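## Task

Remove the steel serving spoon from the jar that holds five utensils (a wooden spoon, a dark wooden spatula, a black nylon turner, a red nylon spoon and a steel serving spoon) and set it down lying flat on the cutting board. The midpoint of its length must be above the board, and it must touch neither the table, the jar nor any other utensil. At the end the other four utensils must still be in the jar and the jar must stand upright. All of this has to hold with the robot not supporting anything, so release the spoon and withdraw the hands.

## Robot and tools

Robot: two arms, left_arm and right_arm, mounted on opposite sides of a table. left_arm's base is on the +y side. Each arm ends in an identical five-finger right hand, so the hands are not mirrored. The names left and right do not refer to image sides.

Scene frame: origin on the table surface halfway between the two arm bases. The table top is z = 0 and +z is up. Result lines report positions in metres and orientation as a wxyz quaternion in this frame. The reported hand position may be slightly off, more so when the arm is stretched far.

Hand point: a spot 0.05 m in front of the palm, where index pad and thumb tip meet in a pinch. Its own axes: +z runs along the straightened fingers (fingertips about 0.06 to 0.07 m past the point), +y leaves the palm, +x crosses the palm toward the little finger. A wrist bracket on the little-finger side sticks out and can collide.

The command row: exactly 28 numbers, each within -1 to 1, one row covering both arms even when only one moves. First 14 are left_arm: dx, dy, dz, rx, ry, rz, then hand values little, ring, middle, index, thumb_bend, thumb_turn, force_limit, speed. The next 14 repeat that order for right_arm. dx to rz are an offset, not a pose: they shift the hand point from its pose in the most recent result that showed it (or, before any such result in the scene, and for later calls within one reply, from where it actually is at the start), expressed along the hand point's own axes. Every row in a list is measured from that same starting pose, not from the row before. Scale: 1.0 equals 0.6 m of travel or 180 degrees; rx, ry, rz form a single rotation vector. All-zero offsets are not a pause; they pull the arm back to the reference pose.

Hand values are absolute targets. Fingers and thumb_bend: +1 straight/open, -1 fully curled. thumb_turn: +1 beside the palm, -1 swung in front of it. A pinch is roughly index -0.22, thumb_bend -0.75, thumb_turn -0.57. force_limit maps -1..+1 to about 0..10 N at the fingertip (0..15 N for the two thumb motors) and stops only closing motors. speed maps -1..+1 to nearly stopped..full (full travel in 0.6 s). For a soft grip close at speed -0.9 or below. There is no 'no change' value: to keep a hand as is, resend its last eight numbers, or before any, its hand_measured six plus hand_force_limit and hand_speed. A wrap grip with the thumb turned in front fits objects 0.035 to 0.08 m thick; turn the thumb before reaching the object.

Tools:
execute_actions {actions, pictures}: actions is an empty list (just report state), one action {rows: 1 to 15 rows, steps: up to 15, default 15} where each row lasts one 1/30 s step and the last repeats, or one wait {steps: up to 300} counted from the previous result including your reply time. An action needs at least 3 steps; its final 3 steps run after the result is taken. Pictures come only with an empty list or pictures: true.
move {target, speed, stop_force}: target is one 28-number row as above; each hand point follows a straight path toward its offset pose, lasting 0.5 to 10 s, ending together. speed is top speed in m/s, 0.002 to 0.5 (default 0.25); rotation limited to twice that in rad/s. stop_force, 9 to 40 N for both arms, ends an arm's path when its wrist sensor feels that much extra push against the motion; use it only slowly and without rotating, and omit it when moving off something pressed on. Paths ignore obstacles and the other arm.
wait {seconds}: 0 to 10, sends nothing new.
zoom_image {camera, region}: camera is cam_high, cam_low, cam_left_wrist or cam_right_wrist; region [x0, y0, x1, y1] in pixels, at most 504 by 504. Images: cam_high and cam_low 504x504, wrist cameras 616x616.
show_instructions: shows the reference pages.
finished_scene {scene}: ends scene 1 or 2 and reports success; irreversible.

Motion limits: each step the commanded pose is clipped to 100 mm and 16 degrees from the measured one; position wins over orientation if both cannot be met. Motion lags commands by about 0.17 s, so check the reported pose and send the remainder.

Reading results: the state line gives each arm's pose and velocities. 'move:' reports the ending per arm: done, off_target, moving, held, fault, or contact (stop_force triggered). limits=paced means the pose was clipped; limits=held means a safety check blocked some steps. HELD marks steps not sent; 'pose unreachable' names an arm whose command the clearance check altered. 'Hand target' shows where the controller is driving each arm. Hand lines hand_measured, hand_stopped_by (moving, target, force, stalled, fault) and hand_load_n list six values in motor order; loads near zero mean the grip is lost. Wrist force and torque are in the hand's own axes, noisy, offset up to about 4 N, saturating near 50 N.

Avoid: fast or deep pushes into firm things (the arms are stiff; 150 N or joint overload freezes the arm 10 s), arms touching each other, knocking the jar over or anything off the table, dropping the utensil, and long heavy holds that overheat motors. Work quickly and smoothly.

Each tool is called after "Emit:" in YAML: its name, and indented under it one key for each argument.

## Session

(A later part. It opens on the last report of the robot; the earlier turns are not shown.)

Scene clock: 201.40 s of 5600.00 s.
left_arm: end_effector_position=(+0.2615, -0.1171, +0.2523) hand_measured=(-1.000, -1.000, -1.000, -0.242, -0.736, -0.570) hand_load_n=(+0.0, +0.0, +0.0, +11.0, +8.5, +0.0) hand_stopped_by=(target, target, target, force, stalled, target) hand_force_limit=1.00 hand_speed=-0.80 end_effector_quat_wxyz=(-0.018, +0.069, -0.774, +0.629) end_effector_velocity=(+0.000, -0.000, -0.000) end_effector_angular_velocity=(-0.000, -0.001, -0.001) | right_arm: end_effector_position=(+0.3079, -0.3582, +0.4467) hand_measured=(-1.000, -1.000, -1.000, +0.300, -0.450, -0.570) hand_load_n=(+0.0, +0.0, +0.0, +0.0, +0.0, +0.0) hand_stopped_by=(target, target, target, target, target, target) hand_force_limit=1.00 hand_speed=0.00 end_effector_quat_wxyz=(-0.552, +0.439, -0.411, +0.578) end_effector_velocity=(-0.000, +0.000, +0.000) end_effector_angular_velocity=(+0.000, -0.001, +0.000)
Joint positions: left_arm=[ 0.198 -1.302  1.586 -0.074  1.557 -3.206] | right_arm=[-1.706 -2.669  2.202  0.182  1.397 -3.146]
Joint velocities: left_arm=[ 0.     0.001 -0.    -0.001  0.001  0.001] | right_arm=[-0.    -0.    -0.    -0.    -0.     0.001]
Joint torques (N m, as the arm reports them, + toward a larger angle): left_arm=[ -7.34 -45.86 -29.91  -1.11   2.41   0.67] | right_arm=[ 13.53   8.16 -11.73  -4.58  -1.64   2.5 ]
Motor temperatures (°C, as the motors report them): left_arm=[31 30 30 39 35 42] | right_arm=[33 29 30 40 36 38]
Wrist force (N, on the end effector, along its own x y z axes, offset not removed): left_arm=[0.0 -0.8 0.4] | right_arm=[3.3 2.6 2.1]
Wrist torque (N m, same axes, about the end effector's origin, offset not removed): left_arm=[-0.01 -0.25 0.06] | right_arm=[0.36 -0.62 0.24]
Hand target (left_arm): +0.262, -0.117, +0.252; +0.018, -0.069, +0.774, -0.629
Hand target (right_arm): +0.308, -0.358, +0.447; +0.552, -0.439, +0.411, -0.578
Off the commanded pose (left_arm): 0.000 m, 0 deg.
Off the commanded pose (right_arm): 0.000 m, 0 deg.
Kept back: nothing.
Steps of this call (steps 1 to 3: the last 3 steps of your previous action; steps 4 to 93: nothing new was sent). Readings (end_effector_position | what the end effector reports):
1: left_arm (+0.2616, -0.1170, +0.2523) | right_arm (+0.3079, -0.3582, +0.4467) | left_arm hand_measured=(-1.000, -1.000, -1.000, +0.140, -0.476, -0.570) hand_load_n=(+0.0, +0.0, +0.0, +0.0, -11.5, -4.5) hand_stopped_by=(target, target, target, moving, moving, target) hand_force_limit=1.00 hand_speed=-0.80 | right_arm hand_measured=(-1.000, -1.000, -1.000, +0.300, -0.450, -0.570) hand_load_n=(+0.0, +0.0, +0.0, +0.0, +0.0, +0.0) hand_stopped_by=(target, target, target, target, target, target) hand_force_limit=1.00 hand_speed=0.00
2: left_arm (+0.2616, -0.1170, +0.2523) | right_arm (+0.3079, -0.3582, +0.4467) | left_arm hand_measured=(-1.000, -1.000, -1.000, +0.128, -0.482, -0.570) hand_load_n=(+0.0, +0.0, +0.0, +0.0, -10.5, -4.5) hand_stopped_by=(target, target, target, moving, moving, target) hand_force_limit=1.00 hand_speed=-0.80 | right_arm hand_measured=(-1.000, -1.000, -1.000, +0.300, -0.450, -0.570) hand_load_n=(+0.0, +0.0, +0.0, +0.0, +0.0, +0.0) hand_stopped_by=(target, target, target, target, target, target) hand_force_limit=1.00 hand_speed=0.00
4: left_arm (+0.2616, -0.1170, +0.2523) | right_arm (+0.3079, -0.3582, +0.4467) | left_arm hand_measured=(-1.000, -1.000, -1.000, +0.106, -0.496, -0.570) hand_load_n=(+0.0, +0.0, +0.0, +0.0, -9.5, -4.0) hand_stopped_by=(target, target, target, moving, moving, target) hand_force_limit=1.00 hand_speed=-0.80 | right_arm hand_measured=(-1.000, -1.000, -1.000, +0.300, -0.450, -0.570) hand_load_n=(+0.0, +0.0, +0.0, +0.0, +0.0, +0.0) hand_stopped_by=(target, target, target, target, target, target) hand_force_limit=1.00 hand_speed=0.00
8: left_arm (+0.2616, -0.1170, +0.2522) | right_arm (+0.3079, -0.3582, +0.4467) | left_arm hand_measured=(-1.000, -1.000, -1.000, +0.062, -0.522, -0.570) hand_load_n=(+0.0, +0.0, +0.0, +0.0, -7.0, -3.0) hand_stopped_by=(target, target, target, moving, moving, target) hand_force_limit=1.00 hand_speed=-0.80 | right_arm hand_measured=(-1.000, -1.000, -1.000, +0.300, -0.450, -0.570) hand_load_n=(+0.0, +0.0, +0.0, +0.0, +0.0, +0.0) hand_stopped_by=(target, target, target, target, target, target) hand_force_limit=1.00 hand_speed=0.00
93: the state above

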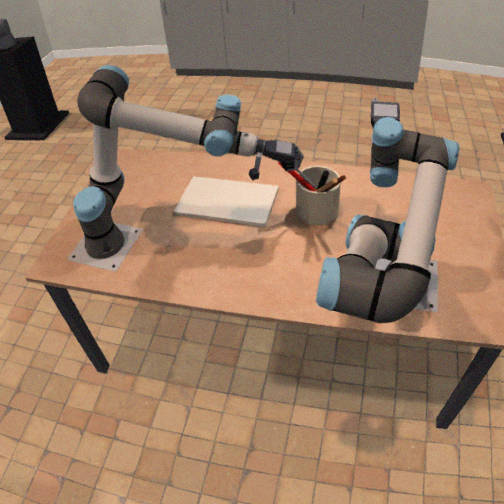

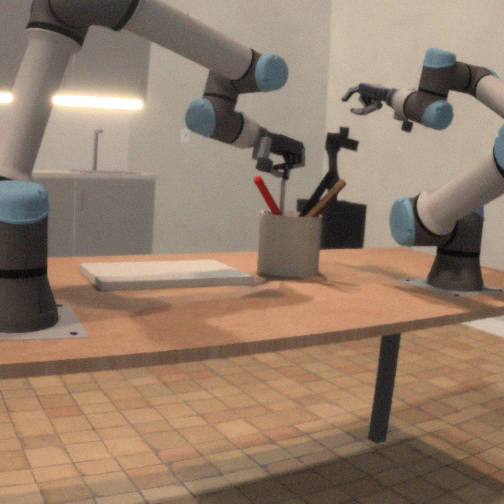

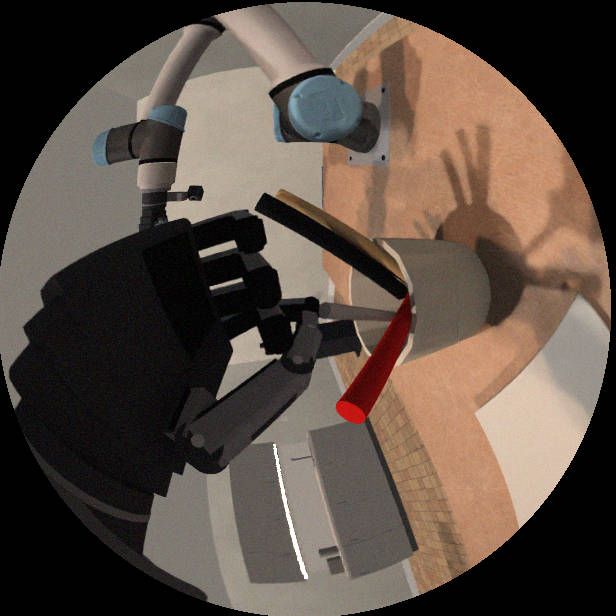

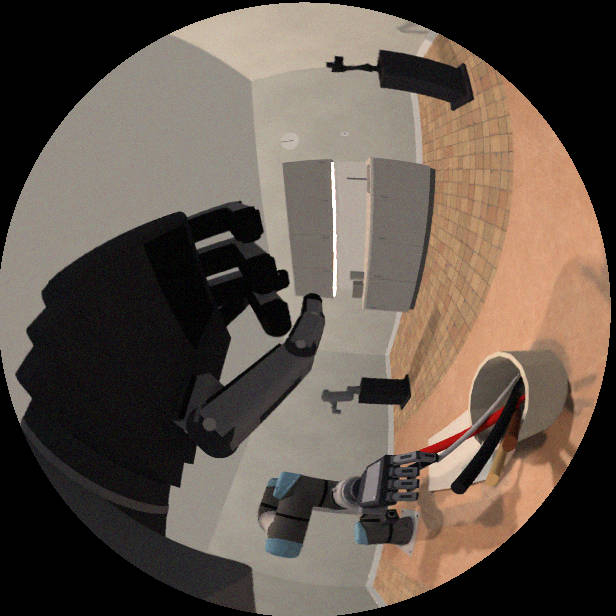

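Emit:
move:
  target: [0,0,0.005,0,0,0,-1,-1,-1,0.25,-0.5,-0.57,1,0, 0,0,0,0,0,0,-1,-1,-1,0.3,-0.45,-0.57,1.0,0]
  speed: 0.01

Emit:
move:
  target: [0,0.052,0.011,0,0,0,-1,-1,-1,0.25,-0.5,-0.57,1,0, 0,0,0,0,0,0,-1,-1,-1,0.3,-0.45,-0.57,1.0,0]
  speed: 0.008
  stop_force: 9

Emit:
zoom_image:
  camera: "cam_low"
  region: [200,120,380,280]

Emit:
execute_actions:
  actions:
    - {"rows":[[0,0,0,0,0,0,-1,-1,-1,-0.5,-0.75,-0.57,1,-0.8, 0,0,0,0,0,0,-1,-1,-1,0.3,-0.45,-0.57,1.0,0]],"steps":15}

Emit:
wait:
  seconds: 3

Scene clock: 202.33 s of 5600.00 s.
left_arm: end_effector_position=(+0.2618, -0.1198, +0.2517) hand_measured=(-1.000, -1.000, -1.000, +0.250, -0.500, -0.570) hand_load_n=(+0.0, +0.0, +0.0, +0.0, -0.5, -1.0) hand_stopped_by=(target, target, target, target, target, target) hand_force_limit=1.00 hand_speed=0.00 end_effector_quat_wxyz=(-0.018, +0.069, -0.774, +0.629) end_effector_velocity=(-0.000, -0.002, -0.000) end_effector_angular_velocity=(-0.001, -0.001, -0.001) | right_arm: end_effector_position=(+0.3079, -0.3582, +0.4467) hand_measured=(-1.000, -1.000, -1.000, +0.300, -0.450, -0.570) hand_load_n=(+0.0, +0.0, +0.0, +0.0, +0.0, +0.0) hand_stopped_by=(target, target, target, target, target, target) hand_force_limit=1.00 hand_speed=0.00 end_effector_quat_wxyz=(-0.552, +0.439, -0.411, +0.578) end_effector_velocity=(-0.000, +0.000, -0.000) end_effector_angular_velocity=(+0.000, +0.000, +0.002)
Joint positions: left_arm=[ 0.198 -1.295  1.579 -0.074  1.557 -3.206] | right_arm=[-1.706 -2.669  2.202  0.182  1.397 -3.146]
Joint velocities: left_arm=[-0.     0.004 -0.005 -0.     0.     0.001] | right_arm=[ 0.001  0.     0.    -0.    -0.001  0.   ]
Joint torques (N m, as the arm reports them, + toward a larger angle): left_arm=[  7.4  -23.02 -30.36   1.51   2.13   1.2 ] | right_arm=[ 14.4    7.5  -12.22  -4.59  -1.66   2.37]
Motor temperatures (°C, as the motors report them): left_arm=[31 30 30 39 35 42] | right_arm=[33 29 30 40 36 38]
Wrist force (N, on the end effector, along its own x y z axes, offset not removed): left_arm=[0.8 -2.2 -0.8] | right_arm=[0.9 2.0 1.9]
Wrist torque (N m, same axes, about the end effector's origin, offset not removed): left_arm=[-0.14 -0.29 0.03] | right_arm=[0.41 -0.27 0.08]
Hand target (left_arm): +0.262, -0.120, +0.252; +0.018, -0.069, +0.774, -0.629
Hand target (right_arm): +0.308, -0.358, +0.447; +0.552, -0.439, +0.411, -0.578
Off the commanded pose (left_arm): 0.000 m, 0 deg.
Off the commanded pose (right_arm): 0.000 m, 0 deg.
Kept back: nothing.
move: done

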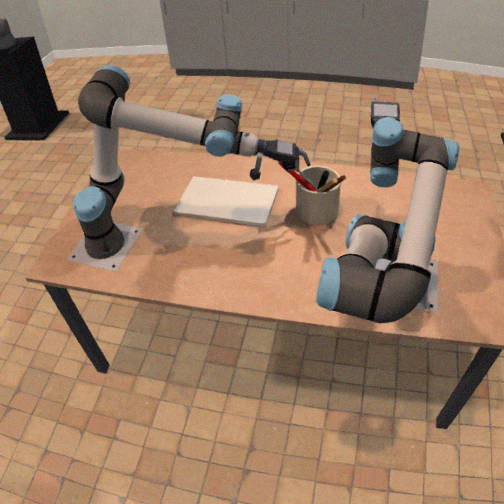

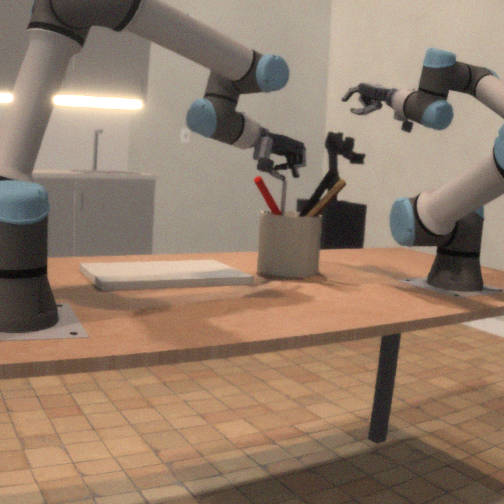

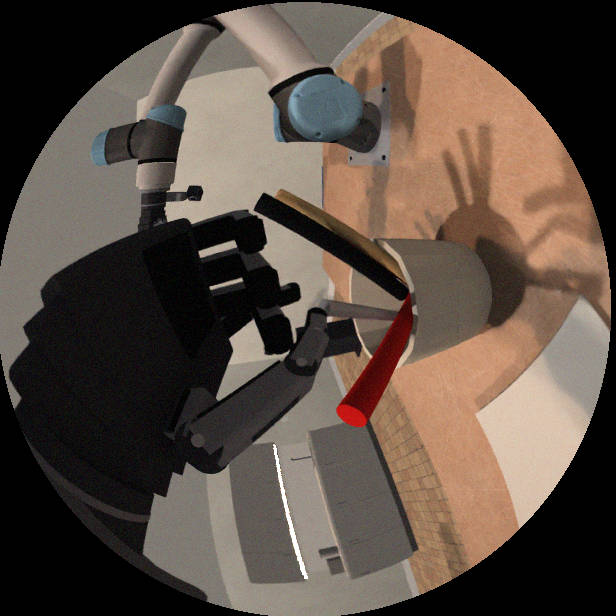

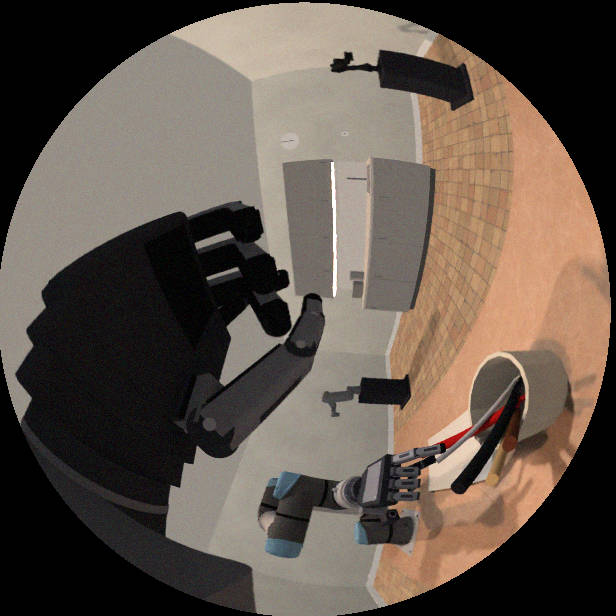

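Scene clock: 203.07 s of 5600.00 s.
left_arm: end_effector_position=(+0.2616, -0.1199, +0.2489) hand_measured=(-1.000, -1.000, -1.000, +0.250, -0.506, -0.570) hand_load_n=(+0.0, +0.0, +0.0, +0.0, -10.0, -6.0) hand_stopped_by=(target, target, target, target, target, target) hand_force_limit=1.00 hand_speed=0.00 end_effector_quat_wxyz=(-0.018, +0.069, -0.774, +0.629) end_effector_velocity=(-0.001, +0.000, +0.002) end_effector_angular_velocity=(+0.004, +0.000, -0.002) | right_arm: end_effector_position=(+0.3079, -0.3582, +0.4467) hand_measured=(-1.000, -1.000, -1.000, +0.300, -0.450, -0.570) hand_load_n=(+0.0, +0.0, +0.0, +0.0, +0.0, +0.0) hand_stopped_by=(target, target, target, target, target, target) hand_force_limit=1.00 hand_speed=0.00 end_effector_quat_wxyz=(-0.552, +0.439, -0.411, +0.578) end_effector_velocity=(+0.000, -0.000, +0.000) end_effector_angular_velocity=(+0.000, +0.000, -0.001)
Joint positions: left_arm=[ 0.197 -1.293  1.584 -0.081  1.557 -3.206] | right_arm=[-1.706 -2.669  2.202  0.182  1.397 -3.146]
Joint velocities: left_arm=[-0.    -0.001 -0.006  0.011  0.001  0.   ] | right_arm=[-0.001  0.    -0.    -0.    -0.001  0.   ]
Joint torques (N m, as the arm reports them, + toward a larger angle): left_arm=[  6.37 -36.9  -22.9    2.96  -1.97  -1.33] | right_arm=[ 14.91   7.37 -12.38  -4.72  -1.43   2.4 ]
Motor temperatures (°C, as the motors report them): left_arm=[31 30 30 39 35 42] | right_arm=[33 29 30 40 36 38]
Wrist force (N, on the end effector, along its own x y z axes, offset not removed): left_arm=[8.4 -12.0 -6.8] | right_arm=[1.8 2.3 1.9]
Wrist torque (N m, same axes, about the end effector's origin, offset not removed): left_arm=[-0.14 -0.42 0.03] | right_arm=[0.41 -0.57 0.19]
Hand target (left_arm): +0.262, -0.120, +0.249; +0.017, -0.069, +0.774, -0.629
Hand target (right_arm): +0.308, -0.358, +0.447; +0.552, -0.439, +0.411, -0.578
Off the commanded pose (left_arm): 0.029 m, 0 deg.
Off the commanded pose (right_arm): 0.000 m, 0 deg.
Kept back: nothing.
move: contact (left_arm)

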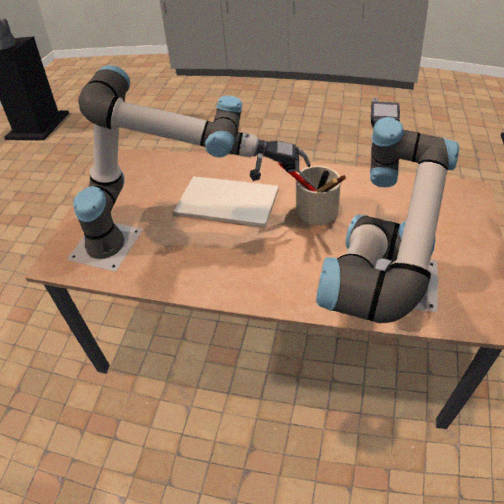

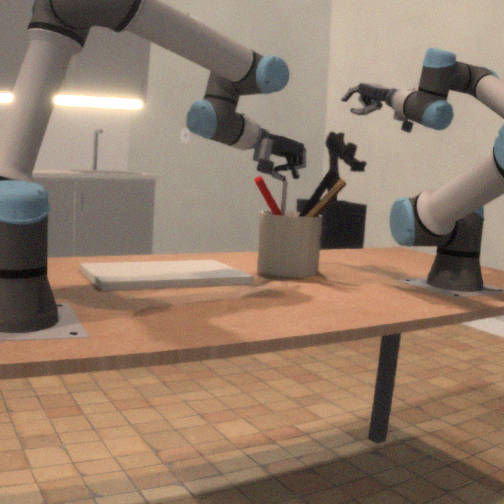

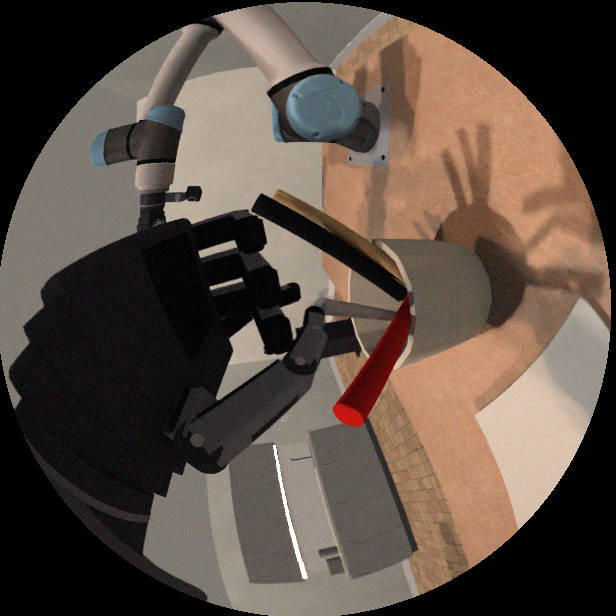

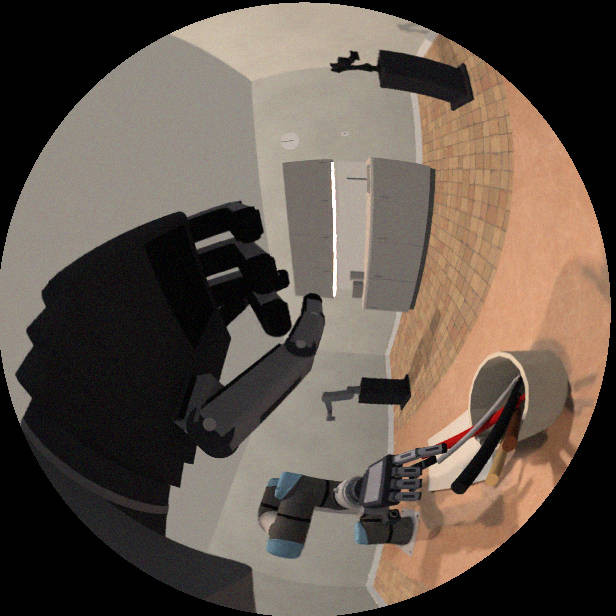

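Region (200, 120, 380, 280) of cam_low's 504x504 image, scaled by 2.800, with more detail than that image has.

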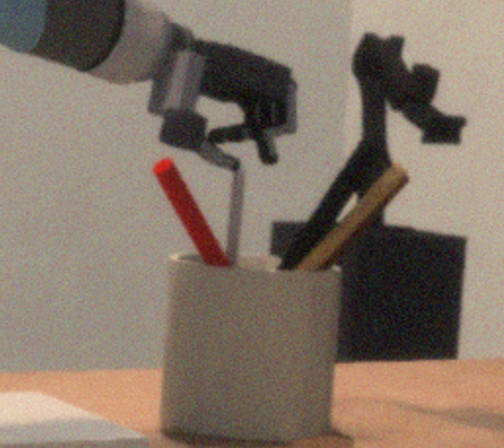

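Scene clock: 203.47 s of 5600.00 s.
left_arm: end_effector_position=(+0.2616, -0.1198, +0.2489) hand_measured=(-1.000, -1.000, -1.000, +0.152, -0.564, -0.570) hand_load_n=(+0.0, +0.0, +0.0, +0.0, -4.5, -3.0) hand_stopped_by=(target, target, target, moving, moving, target) hand_force_limit=1.00 hand_speed=-0.80 end_effector_quat_wxyz=(-0.018, +0.069, -0.774, +0.629) end_effector_velocity=(+0.000, -0.001, +0.002) end_effector_angular_velocity=(-0.005, -0.001, +0.000) | right_arm: end_effector_position=(+0.3079, -0.3582, +0.4467) hand_measured=(-1.000, -1.000, -1.000, +0.300, -0.450, -0.570) hand_load_n=(+0.0, +0.0, +0.0, +0.0, +0.0, +0.0) hand_stopped_by=(target, target, target, target, target, target) hand_force_limit=1.00 hand_speed=0.00 end_effector_quat_wxyz=(-0.552, +0.439, -0.411, +0.578) end_effector_velocity=(+0.000, -0.000, +0.000) end_effector_angular_velocity=(-0.001, -0.000, -0.001)
Joint positions: left_arm=[ 0.197 -1.294  1.584 -0.081  1.557 -3.206] | right_arm=[-1.706 -2.669  2.202  0.182  1.397 -3.146]
Joint velocities: left_arm=[ 0.    -0.001 -0.    -0.004 -0.     0.   ] | right_arm=[-0.001 -0.     0.     0.    -0.    -0.001]
Joint torques (N m, as the arm reports them, + toward a larger angle): left_arm=[  8.44 -24.64 -13.49  -3.2   -0.72  -1.29] | right_arm=[ 13.65   6.65 -13.27  -4.58  -1.37   2.35]
Motor temperatures (°C, as the motors report them): left_arm=[31 30 30 39 35 42] | right_arm=[33 29 30 40 36 38]
Wrist force (N, on the end effector, along its own x y z axes, offset not removed): left_arm=[4.4 -5.9 -1.9] | right_arm=[1.5 2.6 2.8]
Wrist torque (N m, same axes, about the end effector's origin, offset not removed): left_arm=[-0.33 -0.47 0.10] | right_arm=[0.33 -0.45 0.16]
Steps of this call (steps 1 to 12: the first 12 steps of this action). Readings (end_effector_position | what the end effector reports):
1: left_arm (+0.2616, -0.1199, +0.2490) | right_arm (+0.3079, -0.3582, +0.4467) | left_arm hand_measured=(-1.000, -1.000, -1.000, +0.250, -0.506, -0.570) hand_load_n=(+0.0, +0.0, +0.0, +0.0, -10.0, -5.5) hand_stopped_by=(target, target, target, moving, moving, target) hand_force_limit=1.00 hand_speed=-0.80 | right_arm hand_measured=(-1.000, -1.000, -1.000, +0.300, -0.450, -0.570) hand_load_n=(+0.0, +0.0, +0.0, +0.0, +0.0, +0.0) hand_stopped_by=(target, target, target, target, target, target) hand_force_limit=1.00 hand_speed=0.00
2: left_arm (+0.2616, -0.1199, +0.2490) | right_arm (+0.3079, -0.3582, +0.4467) | left_arm hand_measured=(-1.000, -1.000, -1.000, +0.250, -0.506, -0.570) hand_load_n=(+0.0, +0.0, +0.0, +0.0, -9.5, -5.5) hand_stopped_by=(target, target, target, moving, moving, target) hand_force_limit=1.00 hand_speed=-0.80 | right_arm hand_measured=(-1.000, -1.000, -1.000, +0.300, -0.450, -0.570) hand_load_n=(+0.0, +0.0, +0.0, +0.0, +0.0, +0.0) hand_stopped_by=(target, target, target, target, target, target) hand_force_limit=1.00 hand_speed=0.00
4: left_arm (+0.2616, -0.1199, +0.2490) | right_arm (+0.3079, -0.3582, +0.4467) | left_arm hand_measured=(-1.000, -1.000, -1.000, +0.240, -0.510, -0.570) hand_load_n=(+0.0, +0.0, +0.0, +0.0, -9.0, -5.0) hand_stopped_by=(target, target, target, moving, moving, target) hand_force_limit=1.00 hand_speed=-0.80 | right_arm hand_measured=(-1.000, -1.000, -1.000, +0.300, -0.450, -0.570) hand_load_n=(+0.0, +0.0, +0.0, +0.0, +0.0, +0.0) hand_stopped_by=(target, target, target, target, target, target) hand_force_limit=1.00 hand_speed=0.00
8: left_arm (+0.2616, -0.1199, +0.2490) | right_arm (+0.3079, -0.3582, +0.4467) | left_arm hand_measured=(-1.000, -1.000, -1.000, +0.196, -0.538, -0.570) hand_load_n=(+0.0, +0.0, +0.0, +0.0, -6.0, -4.0) hand_stopped_by=(target, target, target, moving, moving, target) hand_force_limit=1.00 hand_speed=-0.80 | right_arm hand_measured=(-1.000, -1.000, -1.000, +0.300, -0.450, -0.570) hand_load_n=(+0.0, +0.0, +0.0, +0.0, +0.0, +0.0) hand_stopped_by=(target, target, target, target, target, target) hand_force_limit=1.00 hand_speed=0.00
12: the state above

Scene clock: 206.57 s of 5600.00 s.
left_arm: end_effector_position=(+0.2616, -0.1199, +0.2489) hand_measured=(-1.000, -1.000, -1.000, -0.240, -0.750, -0.570) hand_load_n=(+0.0, +0.0, +0.0, +11.0, +1.0, -0.5) hand_stopped_by=(target, target, target, force, target, target) hand_force_limit=1.00 hand_speed=-0.80 end_effector_quat_wxyz=(-0.018, +0.069, -0.774, +0.629) end_effector_velocity=(-0.000, -0.000, -0.001) end_effector_angular_velocity=(+0.001, -0.000, -0.001) | right_arm: end_effector_position=(+0.3079, -0.3582, +0.4467) hand_measured=(-1.000, -1.000, -1.000, +0.300, -0.450, -0.570) hand_load_n=(+0.0, +0.0, +0.0, +0.0, +0.0, +0.0) hand_stopped_by=(target, target, target, target, target, target) hand_force_limit=1.00 hand_speed=0.00 end_effector_quat_wxyz=(-0.552, +0.439, -0.411, +0.578) end_effector_velocity=(-0.000, +0.000, -0.000) end_effector_angular_velocity=(-0.001, -0.000, +0.001)
Joint positions: left_arm=[ 0.197 -1.293  1.584 -0.081  1.557 -3.206] | right_arm=[-1.706 -2.669  2.202  0.182  1.397 -3.146]
Joint velocities: left_arm=[-0.     0.001  0.    -0.001  0.001  0.   ] | right_arm=[-0.    -0.     0.    -0.    -0.001 -0.001]
Joint torques (N m, as the arm reports them, + toward a larger angle): left_arm=[ -6.06 -27.95 -29.14  -0.29  -0.57  -1.53] | right_arm=[ 13.88   7.57 -11.66  -4.45  -1.65   2.32]
Motor temperatures (°C, as the motors report them): left_arm=[31 30 30 39 35 42] | right_arm=[33 29 30 40 36 38]
Wrist force (N, on the end effector, along its own x y z axes, offset not removed): left_arm=[-1.7 -2.1 2.9] | right_arm=[2.1 2.0 1.8]
Wrist torque (N m, same axes, about the end effector's origin, offset not removed): left_arm=[-0.17 -0.11 -0.03] | right_arm=[0.39 -0.57 0.14]
Hand target (left_arm): +0.262, -0.120, +0.249; +0.018, -0.069, +0.774, -0.629
Hand target (right_arm): +0.308, -0.358, +0.447; +0.552, -0.439, +0.411, -0.578
Off the commanded pose (left_arm): 0.000 m, 0 deg.
Off the commanded pose (right_arm): 0.000 m, 0 deg.
Kept back: nothing.
Steps of this call (steps 1 to 3: the last 3 steps of your previous action; steps 4 to 93: nothing new was sent). Readings (end_effector_position | what the end effector reports):
1: left_arm (+0.2616, -0.1198, +0.2489) | right_arm (+0.3079, -0.3582, +0.4467) | left_arm hand_measured=(-1.000, -1.000, -1.000, +0.140, -0.572, -0.570) hand_load_n=(+0.0, +0.0, +0.0, +0.0, -4.0, -2.5) hand_stopped_by=(target, target, target, moving, moving, target) hand_force_limit=1.00 hand_speed=-0.80 | right_arm hand_measured=(-1.000, -1.000, -1.000, +0.300, -0.450, -0.570) hand_load_n=(+0.0, +0.0, +0.0, +0.0, +0.0, +0.0) hand_stopped_by=(target, target, target, target, target, target) hand_force_limit=1.00 hand_speed=0.00
2: left_arm (+0.2616, -0.1199, +0.2489) | right_arm (+0.3079, -0.3582, +0.4467) | left_arm hand_measured=(-1.000, -1.000, -1.000, +0.128, -0.578, -0.570) hand_load_n=(+0.0, +0.0, +0.0, +0.0, -3.5, -2.0) hand_stopped_by=(target, target, target, moving, moving, target) hand_force_limit=1.00 hand_speed=-0.80 | right_arm hand_measured=(-1.000, -1.000, -1.000, +0.300, -0.450, -0.570) hand_load_n=(+0.0, +0.0, +0.0, +0.0, +0.0, +0.0) hand_stopped_by=(target, target, target, target, target, target) hand_force_limit=1.00 hand_speed=0.00
4: left_arm (+0.2616, -0.1199, +0.2489) | right_arm (+0.3079, -0.3582, +0.4467) | left_arm hand_measured=(-1.000, -1.000, -1.000, +0.106, -0.592, -0.570) hand_load_n=(+0.0, +0.0, +0.0, +0.0, -2.5, -1.5) hand_stopped_by=(target, target, target, moving, moving, target) hand_force_limit=1.00 hand_speed=-0.80 | right_arm hand_measured=(-1.000, -1.000, -1.000, +0.300, -0.450, -0.570) hand_load_n=(+0.0, +0.0, +0.0, +0.0, +0.0, +0.0) hand_stopped_by=(target, target, target, target, target, target) hand_force_limit=1.00 hand_speed=0.00
8: left_arm (+0.2616, -0.1199, +0.2489) | right_arm (+0.3079, -0.3582, +0.4467) | left_arm hand_measured=(-1.000, -1.000, -1.000, +0.062, -0.618, -0.570) hand_load_n=(+0.0, +0.0, +0.0, +0.0, -0.5, -0.5) hand_stopped_by=(target, target, target, moving, moving, target) hand_force_limit=1.00 hand_speed=-0.80 | right_arm hand_measured=(-1.000, -1.000, -1.000, +0.300, -0.450, -0.570) hand_load_n=(+0.0, +0.0, +0.0, +0.0, +0.0, +0.0) hand_stopped_by=(target, target, target, target, target, target) hand_force_limit=1.00 hand_speed=0.00
93: the state above

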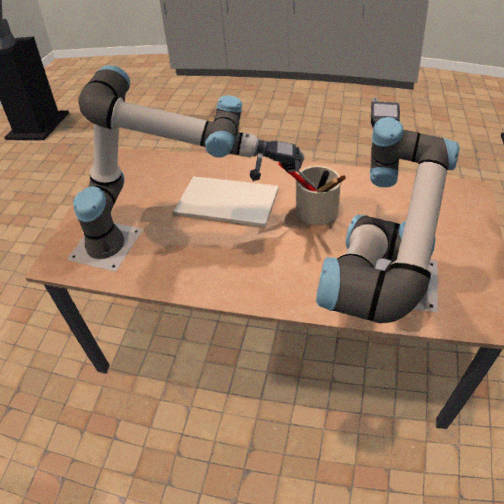

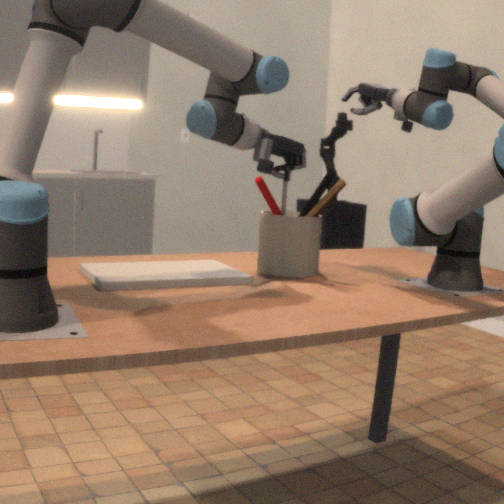

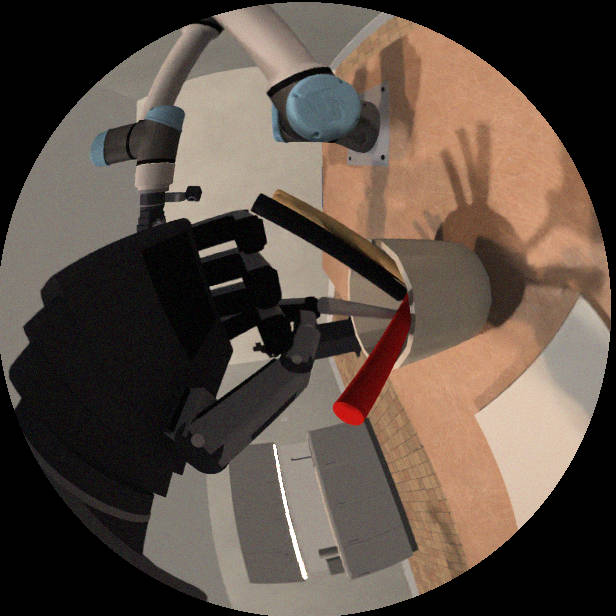

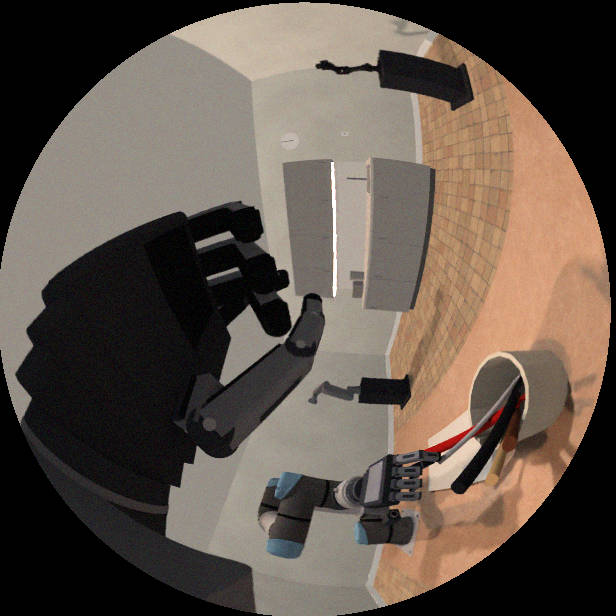

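Emit:
move:
  target: [0,-0.012,0.014,0,0,0,-1,-1,-1,0.4,-0.6,-0.57,1,0, 0,0,0,0,0,0,-1,-1,-1,0.3,-0.45,-0.57,1.0,0]
  speed: 0.01

Emit:
zoom_image:
  camera: "cam_low"
  region: [200,120,380,280]

Scene clock: 208.13 s of 5600.00 s.
left_arm: end_effector_position=(+0.2631, -0.1292, +0.2540) hand_measured=(-1.000, -1.000, -1.000, +0.400, -0.600, -0.570) hand_load_n=(+0.0, +0.0, +0.0, +0.0, +0.0, +0.0) hand_stopped_by=(target, target, target, target, target, target) hand_force_limit=1.00 hand_speed=0.00 end_effector_quat_wxyz=(-0.018, +0.069, -0.774, +0.629) end_effector_velocity=(-0.000, -0.003, +0.002) end_effector_angular_velocity=(-0.001, -0.001, -0.001) | right_arm: end_effector_position=(+0.3079, -0.3582, +0.4467) hand_measured=(-1.000, -1.000, -1.000, +0.300, -0.450, -0.570) hand_load_n=(+0.0, +0.0, +0.0, +0.0, +0.0, +0.0) hand_stopped_by=(target, target, target, target, target, target) hand_force_limit=1.00 hand_speed=0.00 end_effector_quat_wxyz=(-0.552, +0.439, -0.411, +0.578) end_effector_velocity=(+0.000, -0.000, -0.000) end_effector_angular_velocity=(-0.001, +0.000, -0.000)
Joint positions: left_arm=[ 0.198 -1.275  1.546 -0.062  1.558 -3.206] | right_arm=[-1.706 -2.669  2.202  0.182  1.397 -3.146]
Joint velocities: left_arm=[-0.001  0.004 -0.011  0.005 -0.001  0.001] | right_arm=[-0.    -0.     0.     0.     0.    -0.001]
Joint torques (N m, as the arm reports them, + toward a larger angle): left_arm=[  7.13 -23.99 -30.66   1.45   2.44   2.26] | right_arm=[ 13.78   7.43 -12.16  -4.5   -1.46   2.36]
Motor temperatures (°C, as the motors report them): left_arm=[31 30 30 39 35 42] | right_arm=[33 29 30 40 36 38]
Wrist force (N, on the end effector, along its own x y z axes, offset not removed): left_arm=[0.7 -1.9 2.0] | right_arm=[2.1 1.9 0.2]
Wrist torque (N m, same axes, about the end effector's origin, offset not removed): left_arm=[-0.36 -0.40 0.14] | right_arm=[0.47 -0.39 0.06]
Hand target (left_arm): +0.263, -0.130, +0.254; +0.018, -0.069, +0.774, -0.629
Hand target (right_arm): +0.308, -0.358, +0.447; +0.552, -0.439, +0.411, -0.578
Off the commanded pose (left_arm): 0.000 m, 0 deg.
Off the commanded pose (right_arm): 0.000 m, 0 deg.
Kept back: nothing.
move: done

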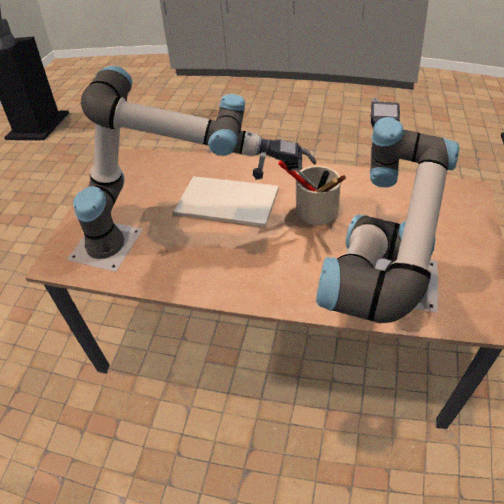

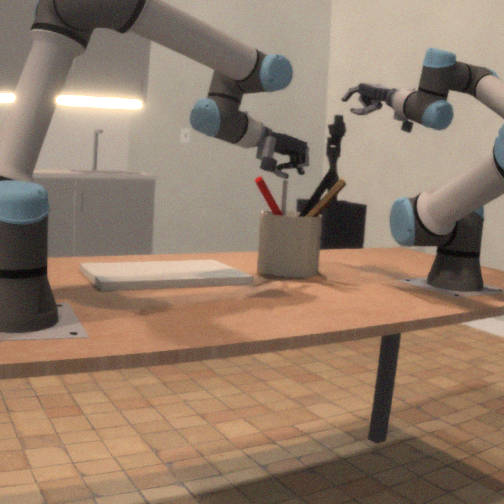

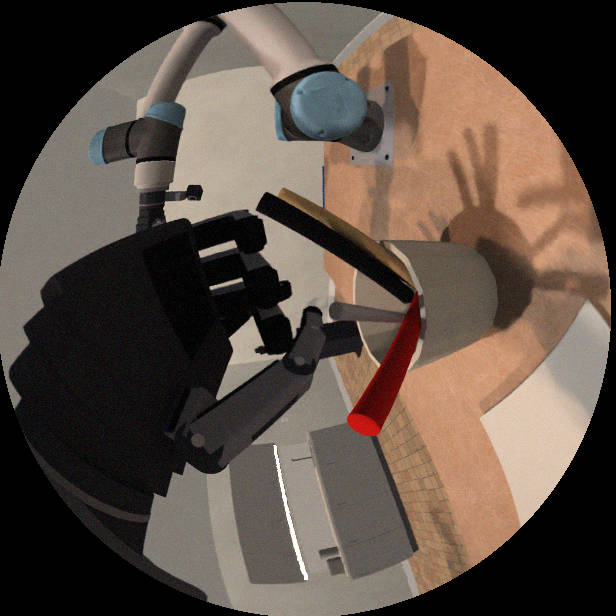

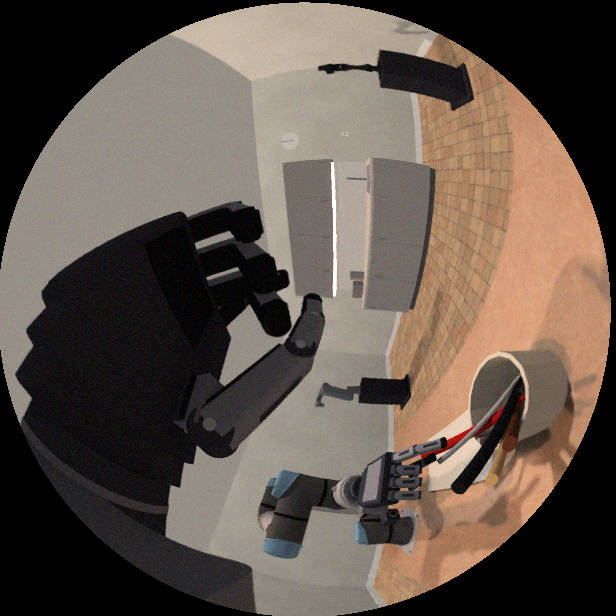

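Region (200, 120, 380, 280) of cam_low's 504x504 image, scaled by 2.800, with more detail than that image has.

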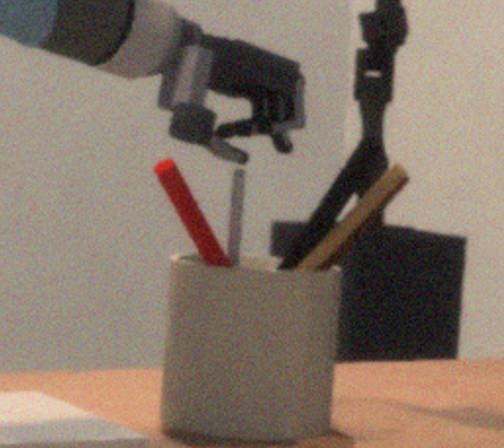

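Emit:
move:
  target: [0,0.005,-0.025,0,0,0,-1,-1,-1,0.4,-0.6,-0.57,1,0, 0,0,0,0,0,0,-1,-1,-1,0.3,-0.45,-0.57,1.0,0]
  speed: 0.015

Emit:
zoom_image:
  camera: "cam_low"
  region: [200,120,380,280]

Scene clock: 209.70 s of 5600.00 s.
left_arm: end_effector_position=(+0.2612, -0.1144, +0.2542) hand_measured=(-1.000, -1.000, -1.000, +0.400, -0.600, -0.570) hand_load_n=(+0.0, +0.0, +0.0, +0.0, +0.0, +0.0) hand_stopped_by=(target, target, target, target, target, target) hand_force_limit=1.00 hand_speed=0.00 end_effector_quat_wxyz=(-0.018, +0.069, -0.774, +0.629) end_effector_velocity=(+0.000, +0.002, -0.001) end_effector_angular_velocity=(+0.001, -0.001, +0.001) | right_arm: end_effector_position=(+0.3079, -0.3582, +0.4467) hand_measured=(-1.000, -1.000, -1.000, +0.300, -0.450, -0.570) hand_load_n=(+0.0, +0.0, +0.0, +0.0, +0.0, +0.0) hand_stopped_by=(target, target, target, target, target, target) hand_force_limit=1.00 hand_speed=0.00 end_effector_quat_wxyz=(-0.552, +0.439, -0.411, +0.578) end_effector_velocity=(-0.000, +0.000, -0.000) end_effector_angular_velocity=(-0.000, +0.000, +0.000)
Joint positions: left_arm=[ 0.197 -1.309  1.59  -0.072  1.557 -3.206] | right_arm=[-1.706 -2.669  2.202  0.182  1.397 -3.146]
Joint velocities: left_arm=[ 0.    -0.005  0.007 -0.002 -0.001  0.001] | right_arm=[ 0. -0.  0.  0. -0. -0.]
Joint torques (N m, as the arm reports them, + toward a larger angle): left_arm=[ -7.51 -45.97 -16.09  -3.5   -2.02  -2.12] | right_arm=[ 13.46   7.71 -11.65  -4.61  -1.62   2.42]
Motor temperatures (°C, as the motors report them): left_arm=[31 30 30 39 35 42] | right_arm=[33 29 30 40 36 38]
Wrist force (N, on the end effector, along its own x y z axes, offset not removed): left_arm=[-0.4 -0.1 1.0] | right_arm=[0.3 1.7 2.4]
Wrist torque (N m, same axes, about the end effector's origin, offset not removed): left_arm=[-0.02 -0.14 0.06] | right_arm=[0.26 -0.23 0.05]
Hand target (left_arm): +0.261, -0.114, +0.254; +0.018, -0.069, +0.774, -0.629
Hand target (right_arm): +0.308, -0.358, +0.447; +0.552, -0.439, +0.411, -0.578
Off the commanded pose (left_arm): 0.000 m, 0 deg.
Off the commanded pose (right_arm): 0.000 m, 0 deg.
Kept back: nothing.
move: done

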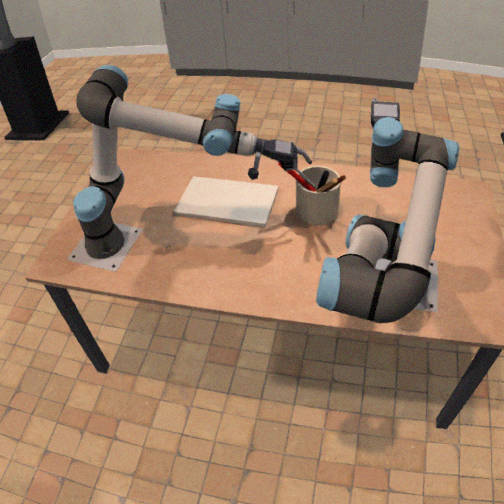

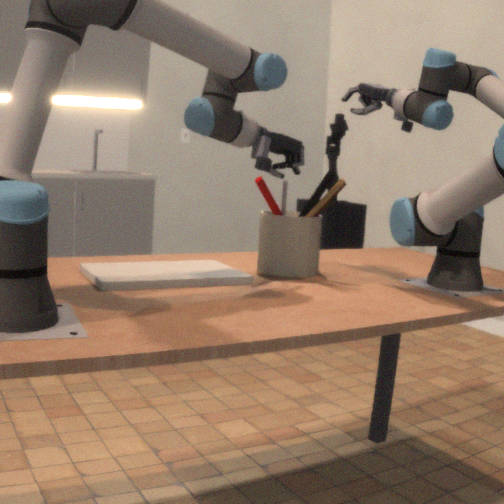

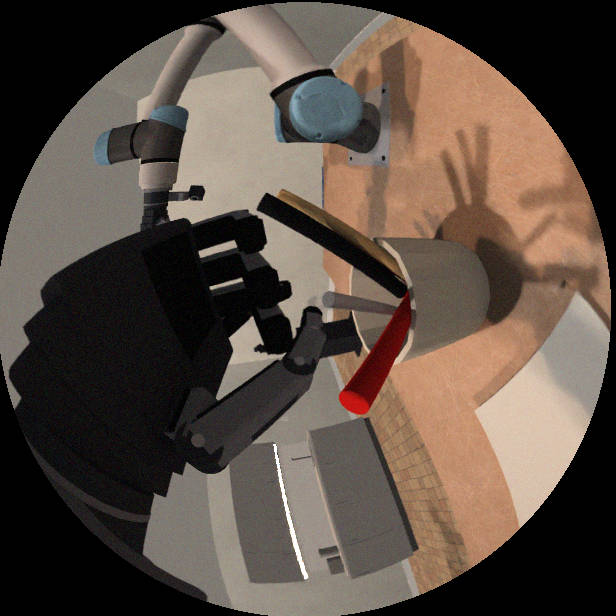

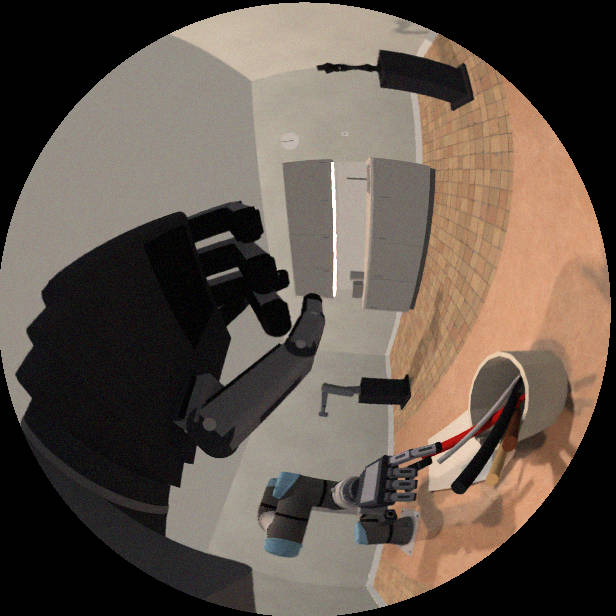

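Region (200, 120, 380, 280) of cam_low's 504x504 image, scaled by 2.800, with more detail than that image has.

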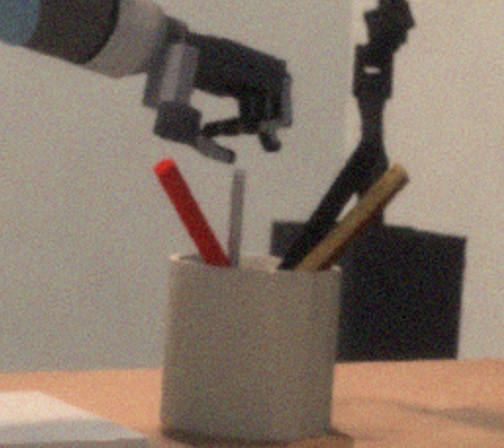

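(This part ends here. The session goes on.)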